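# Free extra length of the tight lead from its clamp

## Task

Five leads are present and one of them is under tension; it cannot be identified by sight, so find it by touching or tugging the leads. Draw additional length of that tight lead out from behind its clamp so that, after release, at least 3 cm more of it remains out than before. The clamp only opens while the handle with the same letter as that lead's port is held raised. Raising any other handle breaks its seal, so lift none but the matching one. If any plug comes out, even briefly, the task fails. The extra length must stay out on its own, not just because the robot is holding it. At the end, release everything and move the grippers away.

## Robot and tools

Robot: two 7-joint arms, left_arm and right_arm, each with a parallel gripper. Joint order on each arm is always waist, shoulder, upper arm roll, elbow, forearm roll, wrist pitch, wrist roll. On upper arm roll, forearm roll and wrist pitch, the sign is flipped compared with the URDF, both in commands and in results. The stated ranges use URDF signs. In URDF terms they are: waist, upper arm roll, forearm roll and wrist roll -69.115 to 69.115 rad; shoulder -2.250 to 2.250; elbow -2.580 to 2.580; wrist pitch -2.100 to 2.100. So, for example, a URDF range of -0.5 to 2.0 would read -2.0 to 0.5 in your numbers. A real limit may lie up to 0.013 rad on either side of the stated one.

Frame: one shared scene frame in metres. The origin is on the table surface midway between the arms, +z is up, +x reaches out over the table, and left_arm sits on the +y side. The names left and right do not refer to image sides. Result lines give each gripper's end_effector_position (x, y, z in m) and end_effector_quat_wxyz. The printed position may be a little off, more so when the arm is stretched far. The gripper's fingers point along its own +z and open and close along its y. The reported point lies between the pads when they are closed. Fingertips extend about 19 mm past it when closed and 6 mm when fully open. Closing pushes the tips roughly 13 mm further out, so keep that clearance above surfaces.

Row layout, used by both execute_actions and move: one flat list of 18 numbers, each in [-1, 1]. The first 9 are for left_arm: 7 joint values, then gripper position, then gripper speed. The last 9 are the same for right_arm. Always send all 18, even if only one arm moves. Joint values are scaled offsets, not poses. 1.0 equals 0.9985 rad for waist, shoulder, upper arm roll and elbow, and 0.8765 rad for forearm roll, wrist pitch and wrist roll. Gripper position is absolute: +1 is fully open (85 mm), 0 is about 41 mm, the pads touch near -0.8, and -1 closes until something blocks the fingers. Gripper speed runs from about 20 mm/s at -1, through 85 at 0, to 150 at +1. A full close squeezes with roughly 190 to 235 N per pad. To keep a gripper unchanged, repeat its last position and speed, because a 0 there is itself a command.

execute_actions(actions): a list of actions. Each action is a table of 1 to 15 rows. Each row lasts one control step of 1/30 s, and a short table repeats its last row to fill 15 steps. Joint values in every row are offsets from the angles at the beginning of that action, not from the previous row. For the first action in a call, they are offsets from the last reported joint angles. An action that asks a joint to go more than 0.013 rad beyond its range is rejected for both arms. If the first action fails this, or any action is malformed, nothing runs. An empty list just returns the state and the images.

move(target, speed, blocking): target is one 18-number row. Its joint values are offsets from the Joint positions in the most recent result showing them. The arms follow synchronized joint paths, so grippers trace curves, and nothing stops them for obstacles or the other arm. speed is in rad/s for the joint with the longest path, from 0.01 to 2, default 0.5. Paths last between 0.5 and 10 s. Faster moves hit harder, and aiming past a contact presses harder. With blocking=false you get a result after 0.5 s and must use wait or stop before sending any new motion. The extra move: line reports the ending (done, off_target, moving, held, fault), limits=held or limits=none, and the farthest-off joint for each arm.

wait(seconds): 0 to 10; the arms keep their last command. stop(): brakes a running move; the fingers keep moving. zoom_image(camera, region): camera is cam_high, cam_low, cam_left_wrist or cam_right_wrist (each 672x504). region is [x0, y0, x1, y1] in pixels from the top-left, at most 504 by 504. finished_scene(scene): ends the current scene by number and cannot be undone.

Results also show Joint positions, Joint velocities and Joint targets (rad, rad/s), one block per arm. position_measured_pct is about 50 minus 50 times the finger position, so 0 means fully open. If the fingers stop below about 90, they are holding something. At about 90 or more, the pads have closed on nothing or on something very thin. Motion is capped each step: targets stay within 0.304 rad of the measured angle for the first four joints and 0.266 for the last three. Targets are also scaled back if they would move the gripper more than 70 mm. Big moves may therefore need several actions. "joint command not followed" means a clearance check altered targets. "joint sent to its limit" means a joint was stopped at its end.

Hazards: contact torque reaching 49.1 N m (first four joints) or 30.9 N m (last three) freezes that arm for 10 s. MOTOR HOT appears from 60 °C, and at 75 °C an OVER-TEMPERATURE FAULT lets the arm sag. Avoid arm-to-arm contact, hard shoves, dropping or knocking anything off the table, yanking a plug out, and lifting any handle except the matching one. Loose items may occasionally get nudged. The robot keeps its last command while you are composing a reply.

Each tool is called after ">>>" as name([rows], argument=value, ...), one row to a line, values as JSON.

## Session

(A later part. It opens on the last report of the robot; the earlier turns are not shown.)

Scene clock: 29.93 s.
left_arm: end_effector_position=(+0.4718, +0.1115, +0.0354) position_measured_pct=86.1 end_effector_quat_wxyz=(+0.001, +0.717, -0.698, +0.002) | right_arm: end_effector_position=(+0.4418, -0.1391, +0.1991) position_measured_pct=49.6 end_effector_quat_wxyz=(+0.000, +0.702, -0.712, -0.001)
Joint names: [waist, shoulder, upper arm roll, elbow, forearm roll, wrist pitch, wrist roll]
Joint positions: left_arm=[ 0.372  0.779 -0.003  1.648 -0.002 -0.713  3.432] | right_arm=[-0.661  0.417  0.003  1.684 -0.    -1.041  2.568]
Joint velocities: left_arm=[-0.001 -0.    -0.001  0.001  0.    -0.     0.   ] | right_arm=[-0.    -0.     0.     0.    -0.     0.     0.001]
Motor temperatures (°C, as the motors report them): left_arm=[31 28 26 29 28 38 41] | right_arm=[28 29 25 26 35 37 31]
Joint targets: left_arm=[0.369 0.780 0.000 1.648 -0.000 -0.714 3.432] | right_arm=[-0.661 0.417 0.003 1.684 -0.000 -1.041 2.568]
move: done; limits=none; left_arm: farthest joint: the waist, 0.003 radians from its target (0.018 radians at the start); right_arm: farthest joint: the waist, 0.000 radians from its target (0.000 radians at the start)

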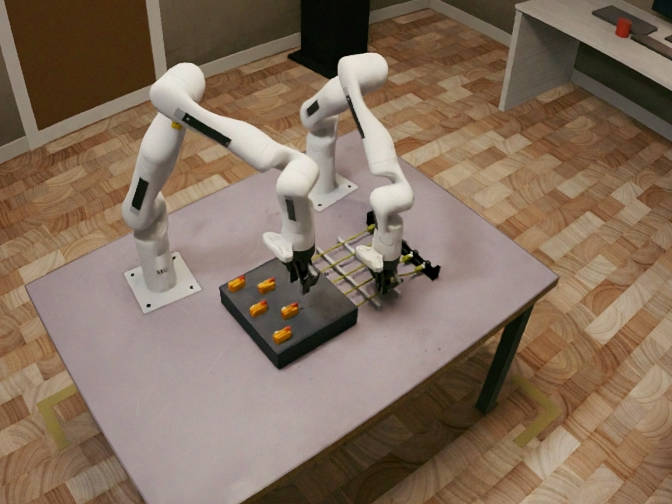

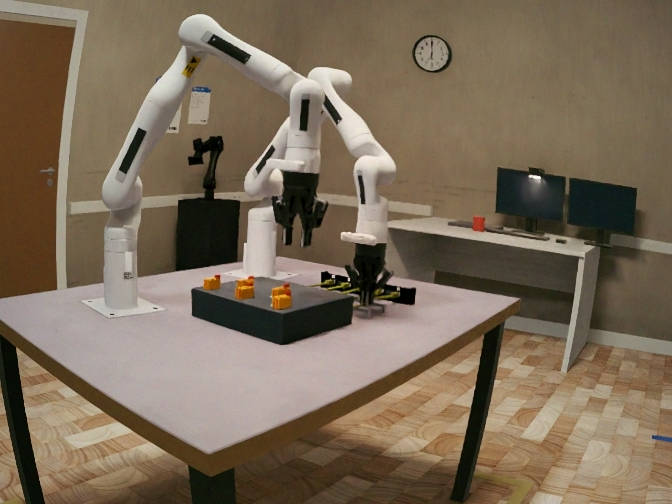

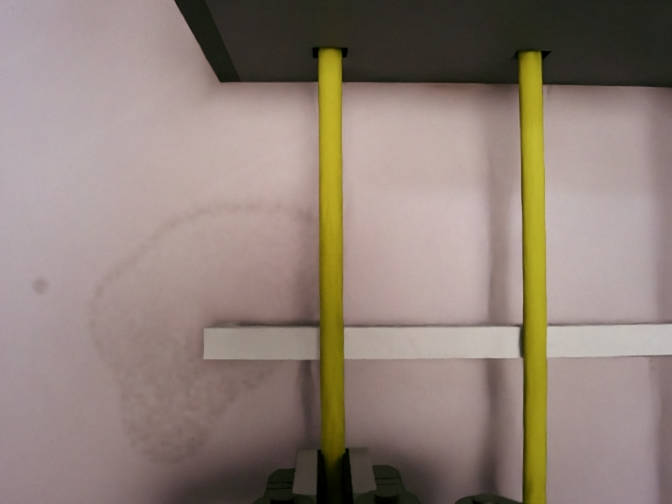

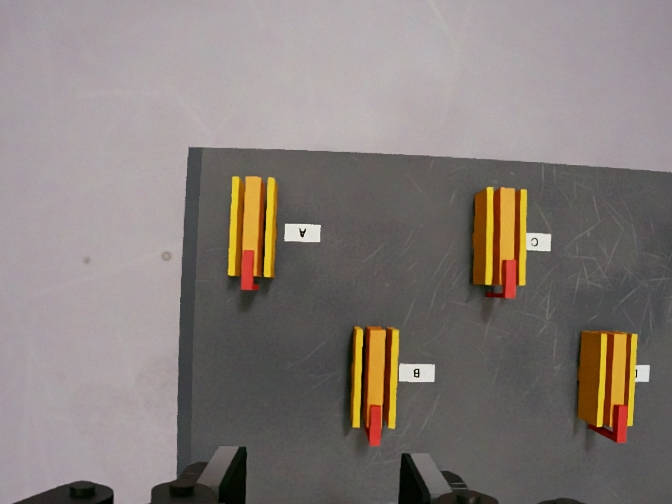

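>>> move(target=[0,0,0,0,0,0,0,-0.2,0.5,0,0,0,0,0,0,0,0,0])

>>> move(target=[0,-0.06,0,-0.021,0,-0.092,0,-0.2,0.5,0,0,0,0,0,0,0,0,0], speed=0.3)

>>> move(target=[0.047,-0.074,0.003,0.17,0.002,0.107,0.057,-0.2,0.5,0,0,0,0,0,0,0,0,0])

>>> move(target=[0,0.068,0,0.021,0,0.102,0,-0.2,0.5,0,0,0,0,0,0,0,0,0], speed=0.3)

>>> move(target=[0,0,0,0,0,0,0,-0.77,0,0,0,0,0,0,0,0,0,0])

>>> move(target=[-0.02,-0.006,0,0.014,0,0.009,-0.023,-0.77,0,0,0,0,0,0,0,0,0,0], speed=0.04)

Scene clock: 41.47 s.
left_arm: end_effector_position=(+0.4717, +0.1115, +0.0354) position_measured_pct=59.9 end_effector_quat_wxyz=(+0.001, +0.717, -0.698, +0.001) | right_arm: end_effector_position=(+0.4418, -0.1391, +0.1991) position_measured_pct=49.6 end_effector_quat_wxyz=(+0.000, +0.702, -0.712, -0.001)
Joint names: [waist, shoulder, upper arm roll, elbow, forearm roll, wrist pitch, wrist roll]
Joint positions: left_arm=[ 0.372  0.779 -0.003  1.648 -0.002 -0.713  3.432] | right_arm=[-0.661  0.417  0.003  1.684 -0.    -1.041  2.568]
Joint velocities: left_arm=[-0.     0.    -0.001  0.001 -0.    -0.     0.001] | right_arm=[-0.     0.     0.     0.    -0.     0.     0.002]
Motor temperatures (°C, as the motors report them): left_arm=[31 28 26 29 28 38 41] | right_arm=[28 29 25 26 35 37 31]
Joint targets: left_arm=[0.372 0.779 -0.003 1.648 -0.002 -0.713 3.432] | right_arm=[-0.661 0.417 0.003 1.684 -0.000 -1.041 2.568]
move: done; limits=none; left_arm: farthest joint: the waist, 0.000 radians from its target (0.000 radians at the start); right_arm: farthest joint: the waist, 0.000 radians from its target (0.000 radians at the start)

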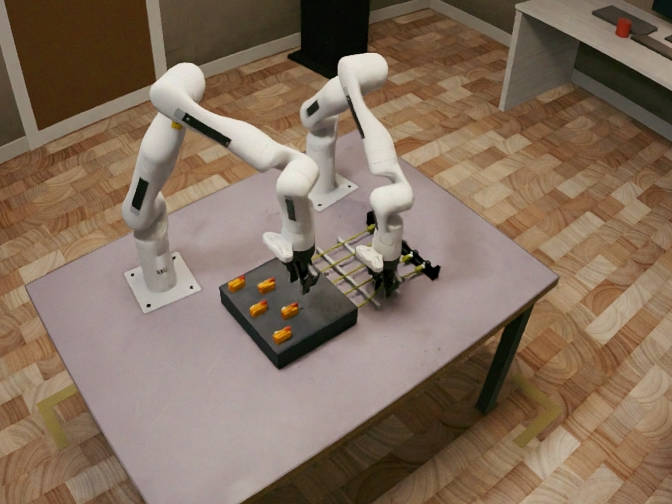

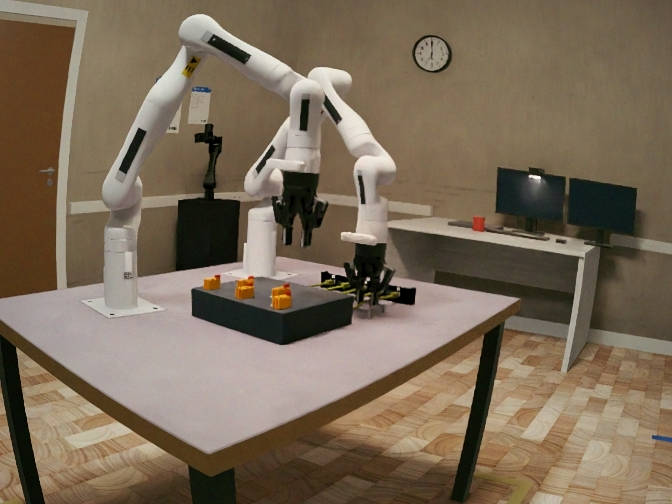

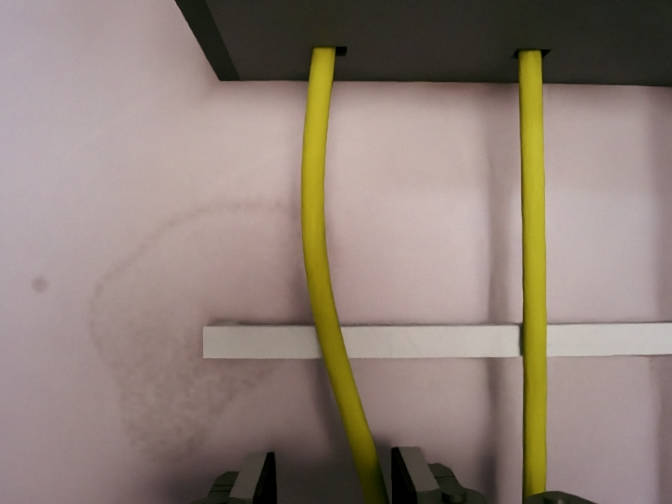

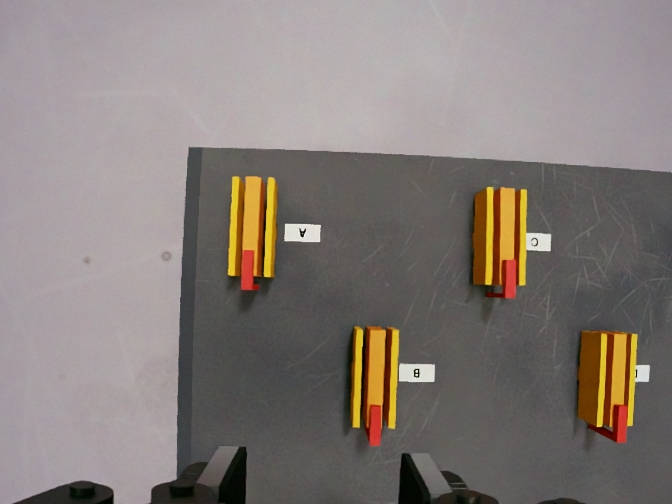

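Scene clock: 42.20 s.
left_arm: end_effector_position=(+0.4717, +0.1115, +0.0698) position_measured_pct=59.9 end_effector_quat_wxyz=(+0.001, +0.716, -0.698, +0.001) | right_arm: end_effector_position=(+0.4418, -0.1391, +0.1991) position_measured_pct=49.6 end_effector_quat_wxyz=(+0.000, +0.702, -0.712, -0.001)
Joint names: [waist, shoulder, upper arm roll, elbow, forearm roll, wrist pitch, wrist roll]
Joint positions: left_arm=[ 0.372  0.72  -0.003  1.627 -0.002 -0.794  3.432] | right_arm=[-0.661  0.417  0.003  1.684 -0.    -1.041  2.568]
Joint velocities: left_arm=[-0.    -0.004 -0.    -0.     0.002  0.    -0.   ] | right_arm=[-0.     0.     0.     0.     0.    -0.    -0.001]
Motor temperatures (°C, as the motors report them): left_arm=[31 28 26 29 28 38 41] | right_arm=[28 29 25 26 35 37 31]
Joint targets: left_arm=[0.372 0.719 -0.003 1.627 -0.002 -0.794 3.432] | right_arm=[-0.661 0.417 0.003 1.684 -0.000 -1.041 2.568]
move: done; limits=none; left_arm: farthest joint: the shoulder, 0.001 radians from its target (0.060 radians at the start); right_arm: farthest joint: the waist, 0.000 radians from its target (0.000 radians at the start)

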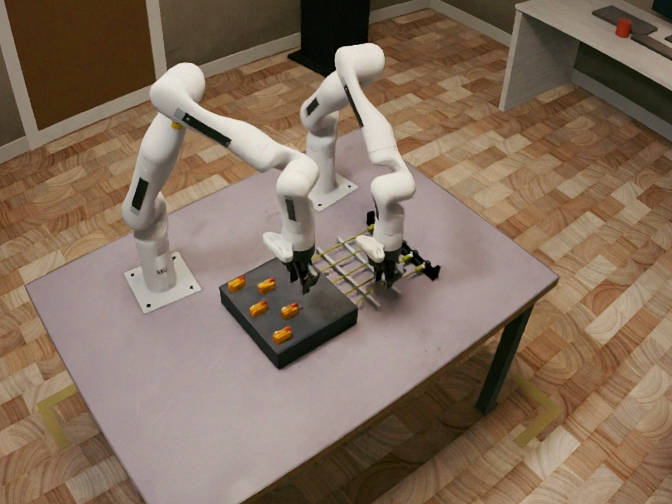

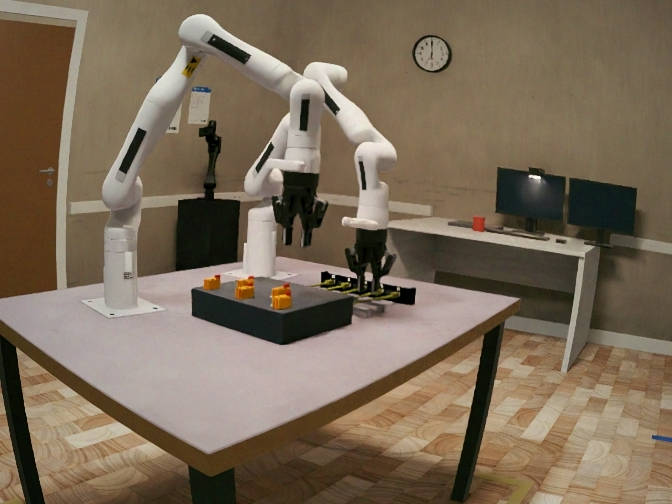

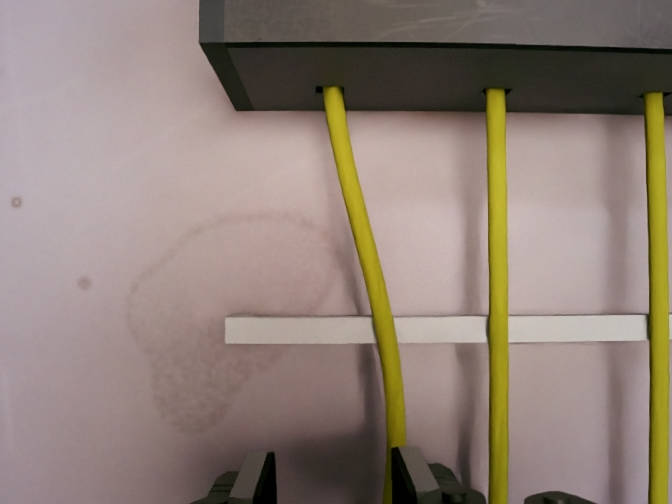

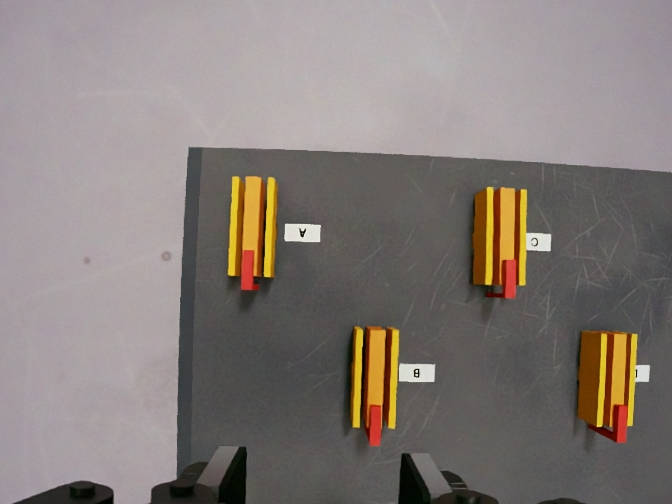

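Scene clock: 43.03 s.
left_arm: end_effector_position=(+0.4199, +0.1054, +0.0688) position_measured_pct=59.9 end_effector_quat_wxyz=(+0.000, +0.718, -0.696, -0.000) | right_arm: end_effector_position=(+0.4418, -0.1391, +0.1991) position_measured_pct=49.6 end_effector_quat_wxyz=(+0.000, +0.702, -0.712, -0.001)
Joint names: [waist, shoulder, upper arm roll, elbow, forearm roll, wrist pitch, wrist roll]
Joint positions: left_arm=[ 0.419  0.646  0.     1.796 -0.    -0.7    3.482] | right_arm=[-0.661  0.417  0.003  1.684 -0.    -1.041  2.568]
Joint velocities: left_arm=[ 0.001 -0.003  0.     0.    -0.001 -0.    -0.   ] | right_arm=[ 0.  0. -0.  0.  0. -0. -0.]
Motor temperatures (°C, as the motors report them): left_arm=[31 28 26 29 28 38 41] | right_arm=[28 29 25 26 35 37 31]
Joint targets: left_arm=[0.419 0.646 0.000 1.797 -0.000 -0.700 3.482] | right_arm=[-0.661 0.417 0.003 1.684 -0.000 -1.041 2.568]
move: done; limits=none; left_arm: farthest joint: the waist, 0.000 radians from its target (0.047 radians at the start); right_arm: farthest joint: the waist, 0.000 radians from its target (0.000 radians at the start)

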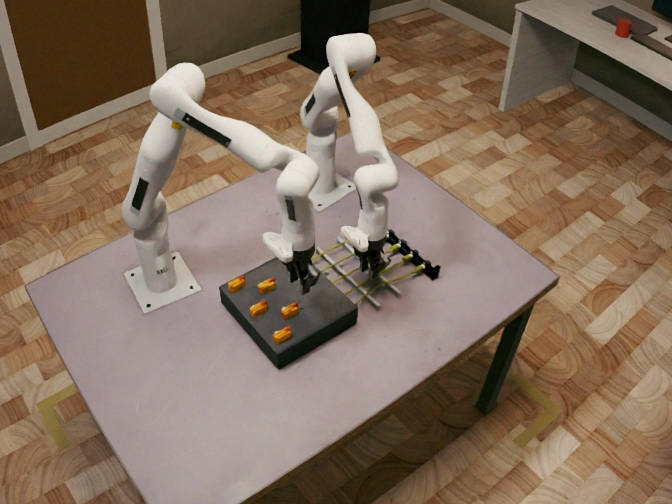

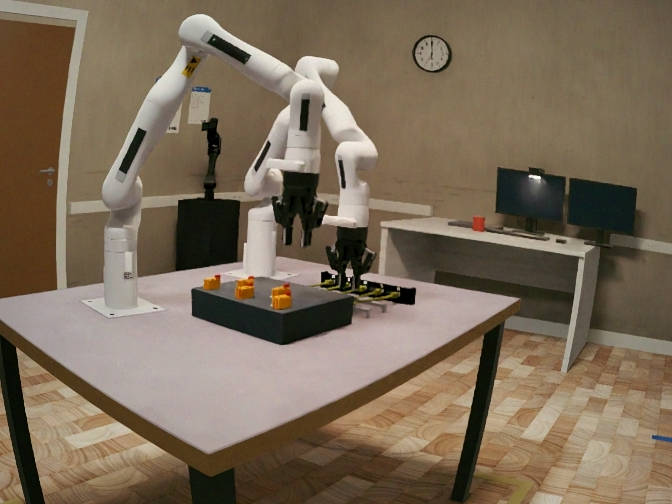

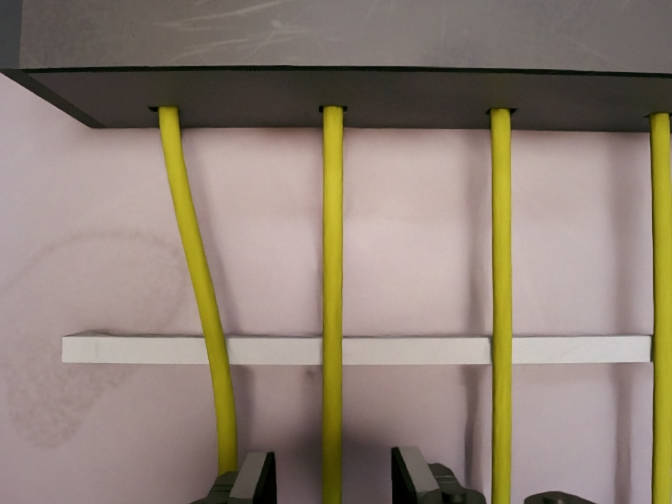

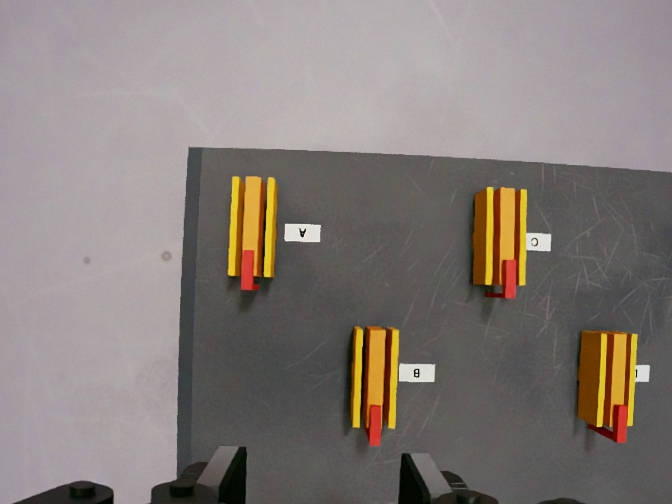

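Scene clock: 43.77 s.
left_arm: end_effector_position=(+0.4202, +0.1053, +0.0340) position_measured_pct=59.9 end_effector_quat_wxyz=(-0.000, +0.718, -0.696, +0.000) | right_arm: end_effector_position=(+0.4418, -0.1391, +0.1991) position_measured_pct=49.6 end_effector_quat_wxyz=(+0.000, +0.702, -0.712, -0.001)
Joint names: [waist, shoulder, upper arm roll, elbow, forearm roll, wrist pitch, wrist roll]
Joint positions: left_arm=[ 0.419  0.714  0.     1.817 -0.    -0.61   3.482] | right_arm=[-0.661  0.417  0.003  1.684 -0.    -1.041  2.568]
Joint velocities: left_arm=[ 0.     0.005 -0.001 -0.002  0.001  0.     0.   ] | right_arm=[ 0.     0.     0.     0.001 -0.     0.    -0.   ]
Motor temperatures (°C, as the motors report them): left_arm=[31 28 26 29 28 38 41] | right_arm=[28 29 25 26 35 37 31]
Joint targets: left_arm=[0.419 0.714 0.000 1.817 -0.000 -0.610 3.482] | right_arm=[-0.661 0.417 0.003 1.684 -0.000 -1.041 2.568]
move: done; limits=none; left_arm: farthest joint: the elbow, 0.001 radians from its target (0.020 radians at the start); right_arm: farthest joint: the waist, 0.000 radians from its target (0.000 radians at the start)

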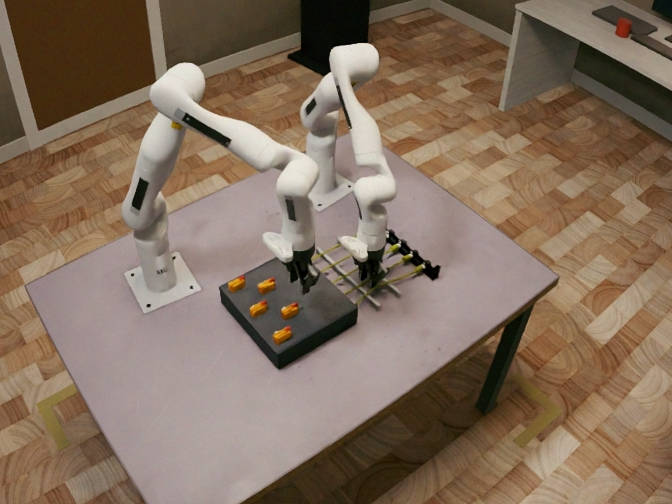

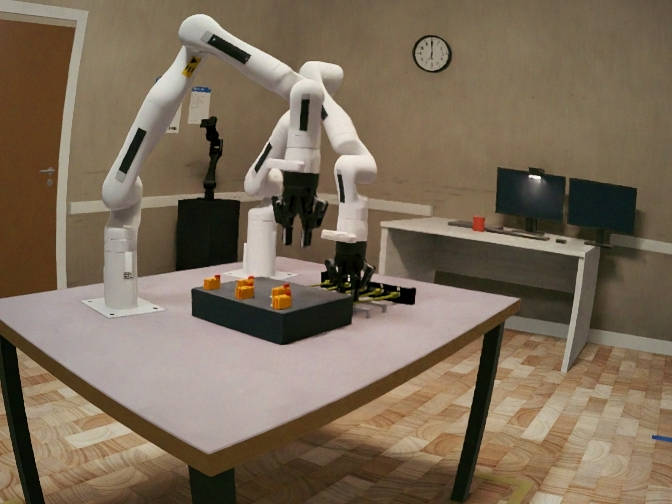

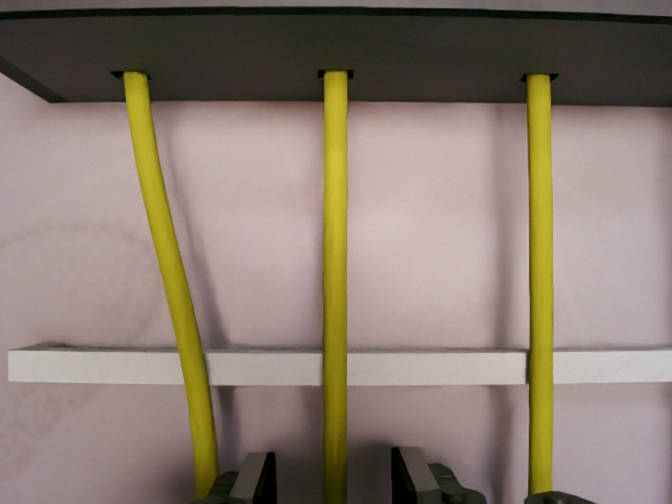

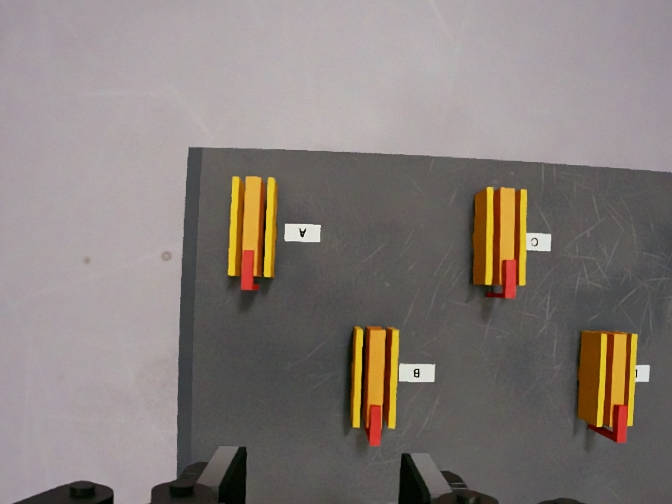

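Scene clock: 44.37 s.
left_arm: end_effector_position=(+0.4202, +0.1053, +0.0340) position_measured_pct=86.1 end_effector_quat_wxyz=(-0.000, +0.718, -0.696, +0.000) | right_arm: end_effector_position=(+0.4418, -0.1391, +0.1991) position_measured_pct=49.6 end_effector_quat_wxyz=(+0.000, +0.702, -0.712, -0.001)
Joint names: [waist, shoulder, upper arm roll, elbow, forearm roll, wrist pitch, wrist roll]
Joint positions: left_arm=[ 0.419  0.714  0.     1.817 -0.    -0.61   3.482] | right_arm=[-0.661  0.417  0.003  1.684 -0.    -1.041  2.568]
Joint velocities: left_arm=[-0.     0.002 -0.     0.001 -0.001 -0.    -0.001] | right_arm=[ 0.    -0.    -0.    -0.001  0.    -0.    -0.001]
Motor temperatures (°C, as the motors report them): left_arm=[31 28 26 29 28 38 41] | right_arm=[28 29 25 26 35 37 31]
Joint targets: left_arm=[0.419 0.714 0.000 1.817 -0.000 -0.610 3.482] | right_arm=[-0.661 0.417 0.003 1.684 -0.000 -1.041 2.568]
move: done; limits=none; left_arm: farthest joint: the waist, 0.000 radians from its target (0.000 radians at the start); right_arm: farthest joint: the waist, 0.000 radians from its target (0.000 radians at the start)

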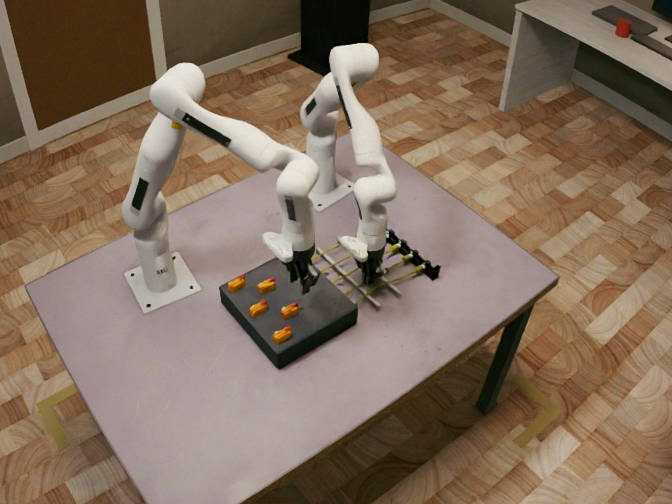

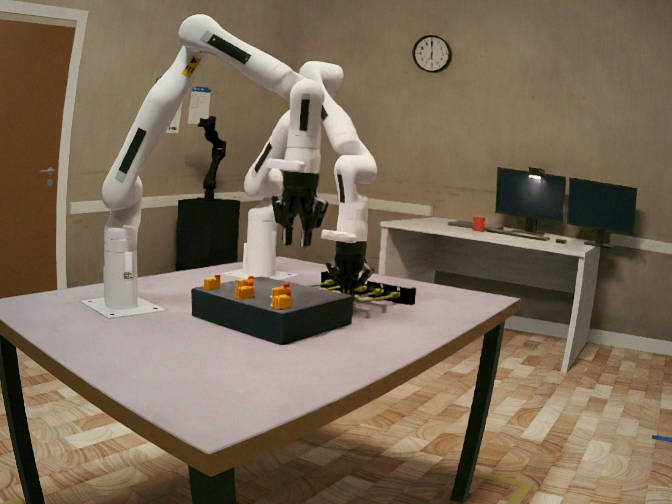

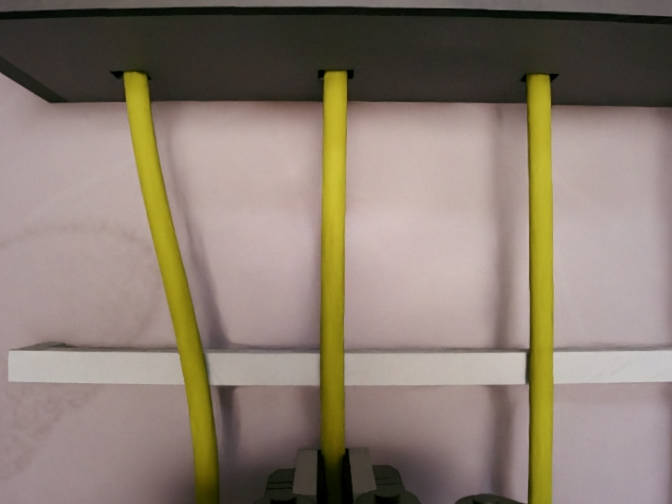

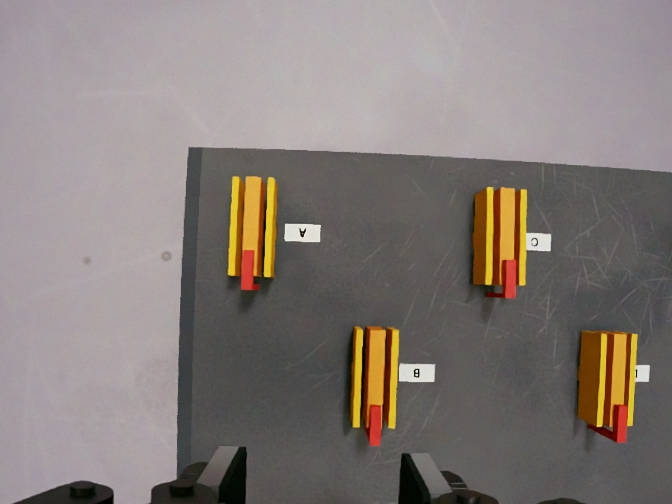

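Scene clock: 45.10 s.
left_arm: end_effector_position=(+0.4195, +0.1073, +0.0352) position_measured_pct=86.1 end_effector_quat_wxyz=(+0.002, +0.715, -0.699, +0.004) | right_arm: end_effector_position=(+0.4418, -0.1391, +0.1991) position_measured_pct=49.6 end_effector_quat_wxyz=(+0.000, +0.702, -0.712, -0.001)
Joint names: [waist, shoulder, upper arm roll, elbow, forearm roll, wrist pitch, wrist roll]
Joint positions: left_arm=[ 0.405  0.707 -0.007  1.829 -0.005 -0.6    3.461] | right_arm=[-0.661  0.417  0.003  1.684 -0.    -1.041  2.568]
Joint velocities: left_arm=[-0.    -0.001  0.    -0.    -0.001 -0.001  0.001] | right_arm=[-0.     0.    -0.     0.    -0.     0.    -0.001]
Motor temperatures (°C, as the motors report them): left_arm=[31 28 26 29 28 38 41] | right_arm=[28 29 25 26 35 37 31]
Joint targets: left_arm=[0.399 0.708 0.000 1.831 -0.000 -0.602 3.461] | right_arm=[-0.661 0.417 0.003 1.684 -0.000 -1.041 2.568]
move: done; limits=none; left_arm: farthest joint: the upper arm roll, 0.007 radians from its target (0.000 radians at the start); right_arm: farthest joint: the waist, 0.000 radians from its target (0.000 radians at the start)

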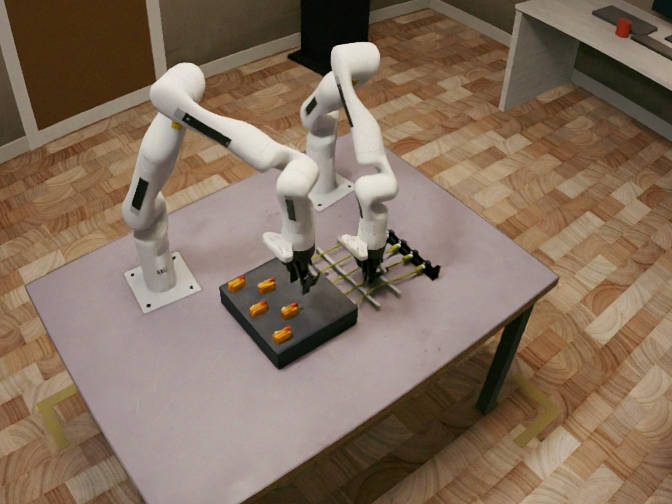

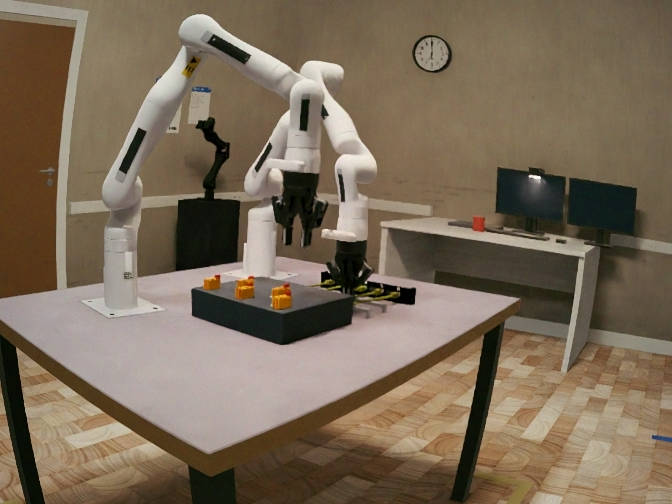

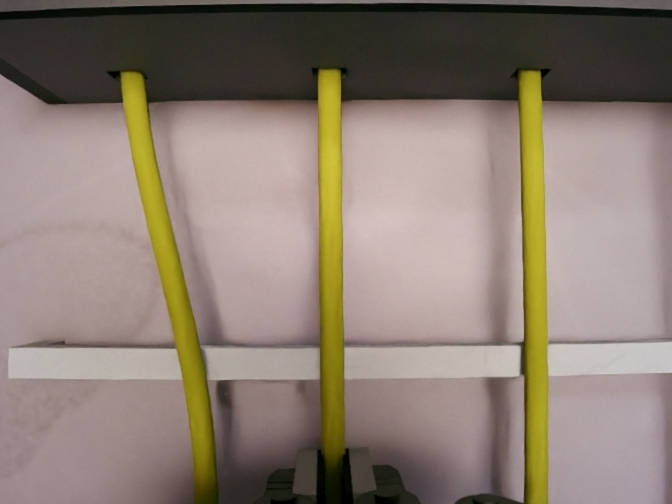

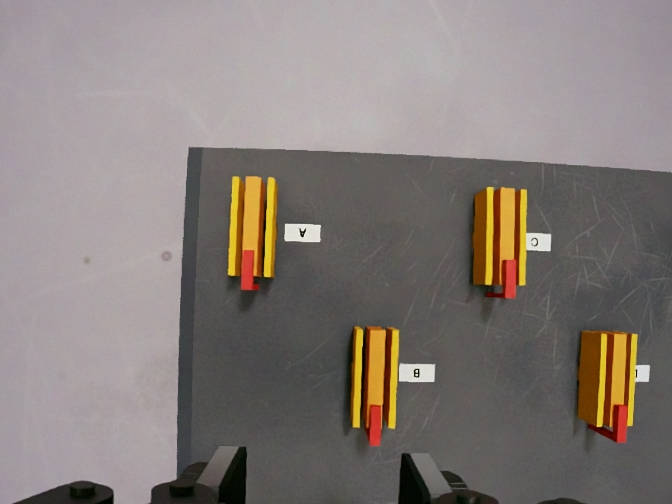

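>>> move(target=[0.011,0.004,0.007,-0.008,0.005,-0.006,0.018,-0.78,0,-0.015,0.071,0,0.155,0,0.258,-0.015,0,0], speed=0.4)

Scene clock: 52.60 s.
left_arm: end_effector_position=(+0.4209, +0.1054, +0.0348) position_measured_pct=86.1 end_effector_quat_wxyz=(-0.001, +0.717, -0.697, +0.003) | right_arm: end_effector_position=(+0.4256, -0.1417, +0.1295) position_measured_pct=49.6 end_effector_quat_wxyz=(-0.000, +0.703, -0.712, -0.001)
Joint names: [waist, shoulder, upper arm roll, elbow, forearm roll, wrist pitch, wrist roll]
Joint positions: left_arm=[ 0.417  0.711 -0.001  1.821 -0.001 -0.605  3.477] | right_arm=[-0.676  0.488  0.003  1.839 -0.    -0.815  2.555]
Joint velocities: left_arm=[ 0.    -0.     0.001 -0.002  0.    -0.     0.   ] | right_arm=[-0.001  0.002  0.    -0.    -0.     0.    -0.001]
Motor temperatures (°C, as the motors report them): left_arm=[31 28 26 29 28 38 41] | right_arm=[28 29 25 26 35 37 31]
Joint targets: left_arm=[0.416 0.711 0.000 1.821 -0.000 -0.605 3.477] | right_arm=[-0.676 0.488 0.003 1.839 -0.000 -0.815 2.555]
move: done; limits=none; left_arm: farthest joint: the waist, 0.001 radians from its target (0.011 radians at the start); right_arm: farthest joint: the waist, 0.000 radians from its target (0.015 radians at the start)

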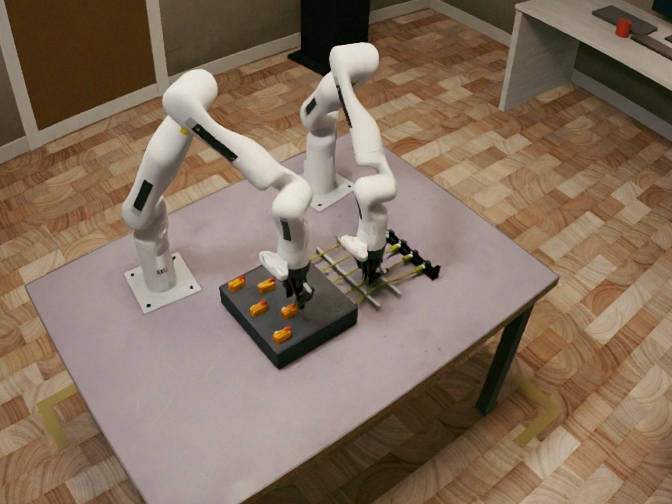

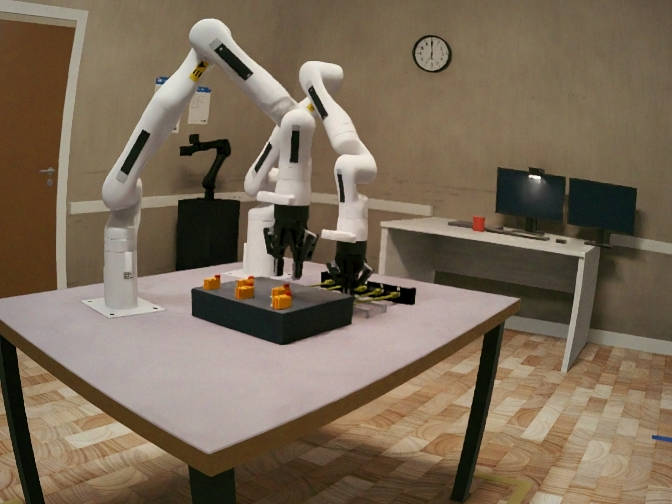

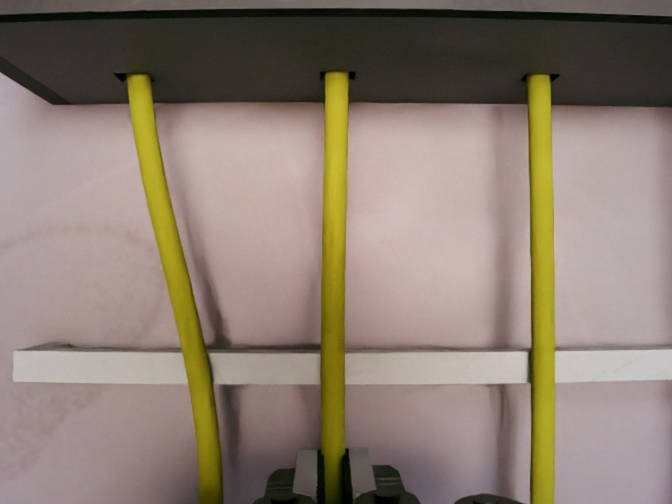

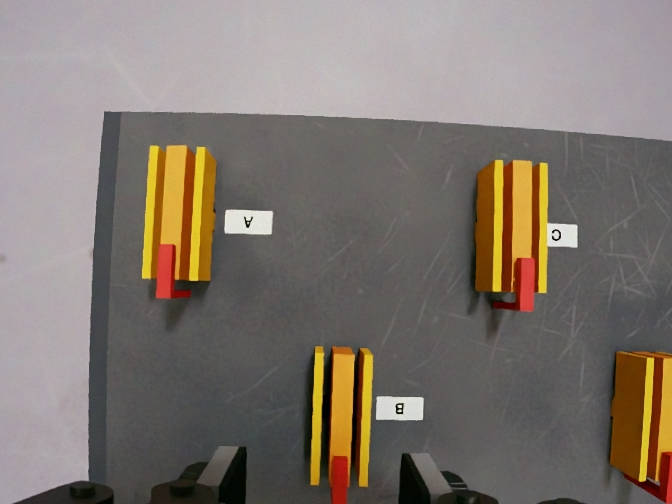

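>>> move(target=[0,0,0,0,0,0,0,-0.78,0,0.004,0.064,0,0.063,0,0.145,0.004,0,0], speed=0.2)

Scene clock: 56.80 s.
left_arm: end_effector_position=(+0.4208, +0.1054, +0.0348) position_measured_pct=86.1 end_effector_quat_wxyz=(-0.001, +0.717, -0.697, +0.003) | right_arm: end_effector_position=(+0.4216, -0.1461, +0.0890) position_measured_pct=49.6 end_effector_quat_wxyz=(-0.000, +0.702, -0.712, -0.001)
Joint names: [waist, shoulder, upper arm roll, elbow, forearm roll, wrist pitch, wrist roll]
Joint positions: left_arm=[ 0.417  0.711 -0.001  1.821 -0.001 -0.605  3.477] | right_arm=[-0.672  0.552  0.003  1.902 -0.    -0.688  2.559]
Joint velocities: left_arm=[ 0.    -0.001  0.001 -0.001 -0.    -0.001 -0.   ] | right_arm=[ 0.     0.002 -0.     0.001 -0.     0.     0.   ]
Motor temperatures (°C, as the motors report them): left_arm=[31 28 26 29 28 38 41] | right_arm=[28 29 25 26 35 37 31]
Joint targets: left_arm=[0.417 0.711 -0.001 1.821 -0.001 -0.605 3.477] | right_arm=[-0.672 0.552 0.003 1.902 -0.000 -0.688 2.559]
move: done; limits=none; left_arm: farthest joint: the waist, 0.000 radians from its target (0.000 radians at the start); right_arm: farthest joint: the waist, 0.000 radians from its target (0.004 radians at the start)

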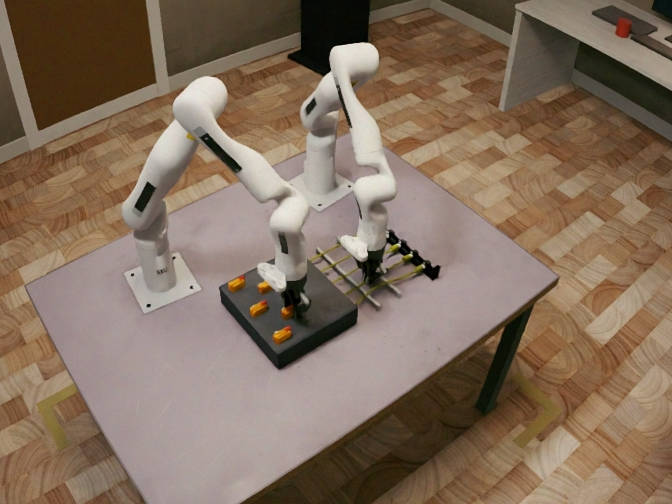

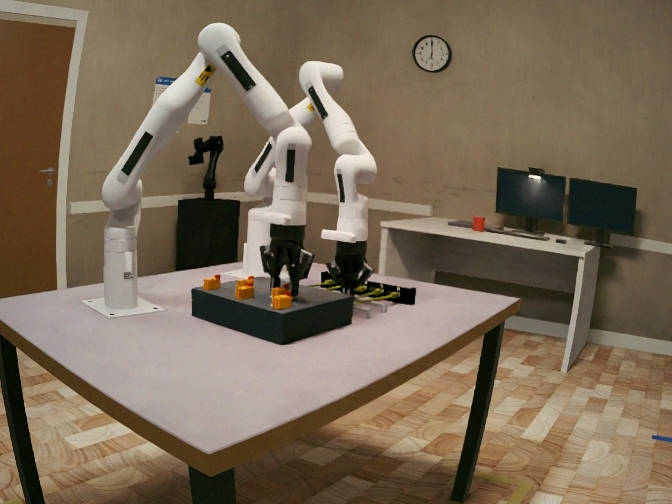

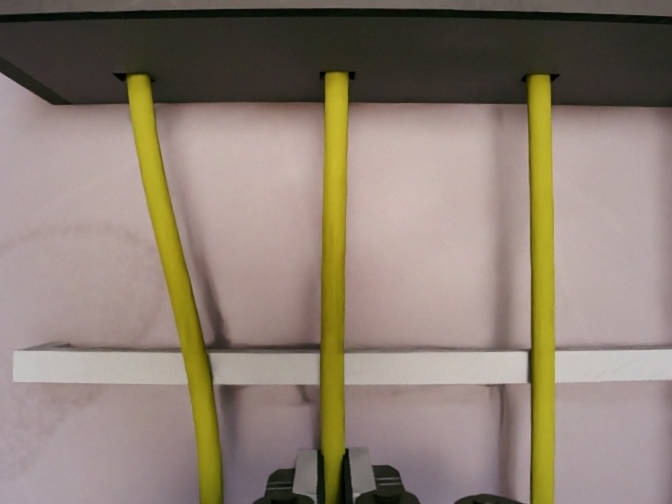

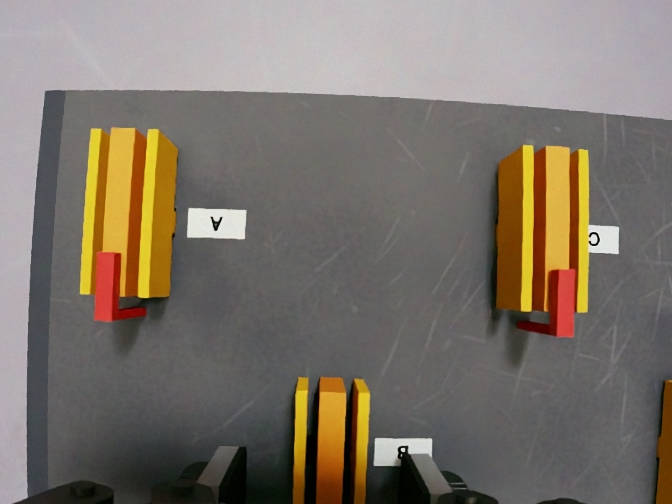

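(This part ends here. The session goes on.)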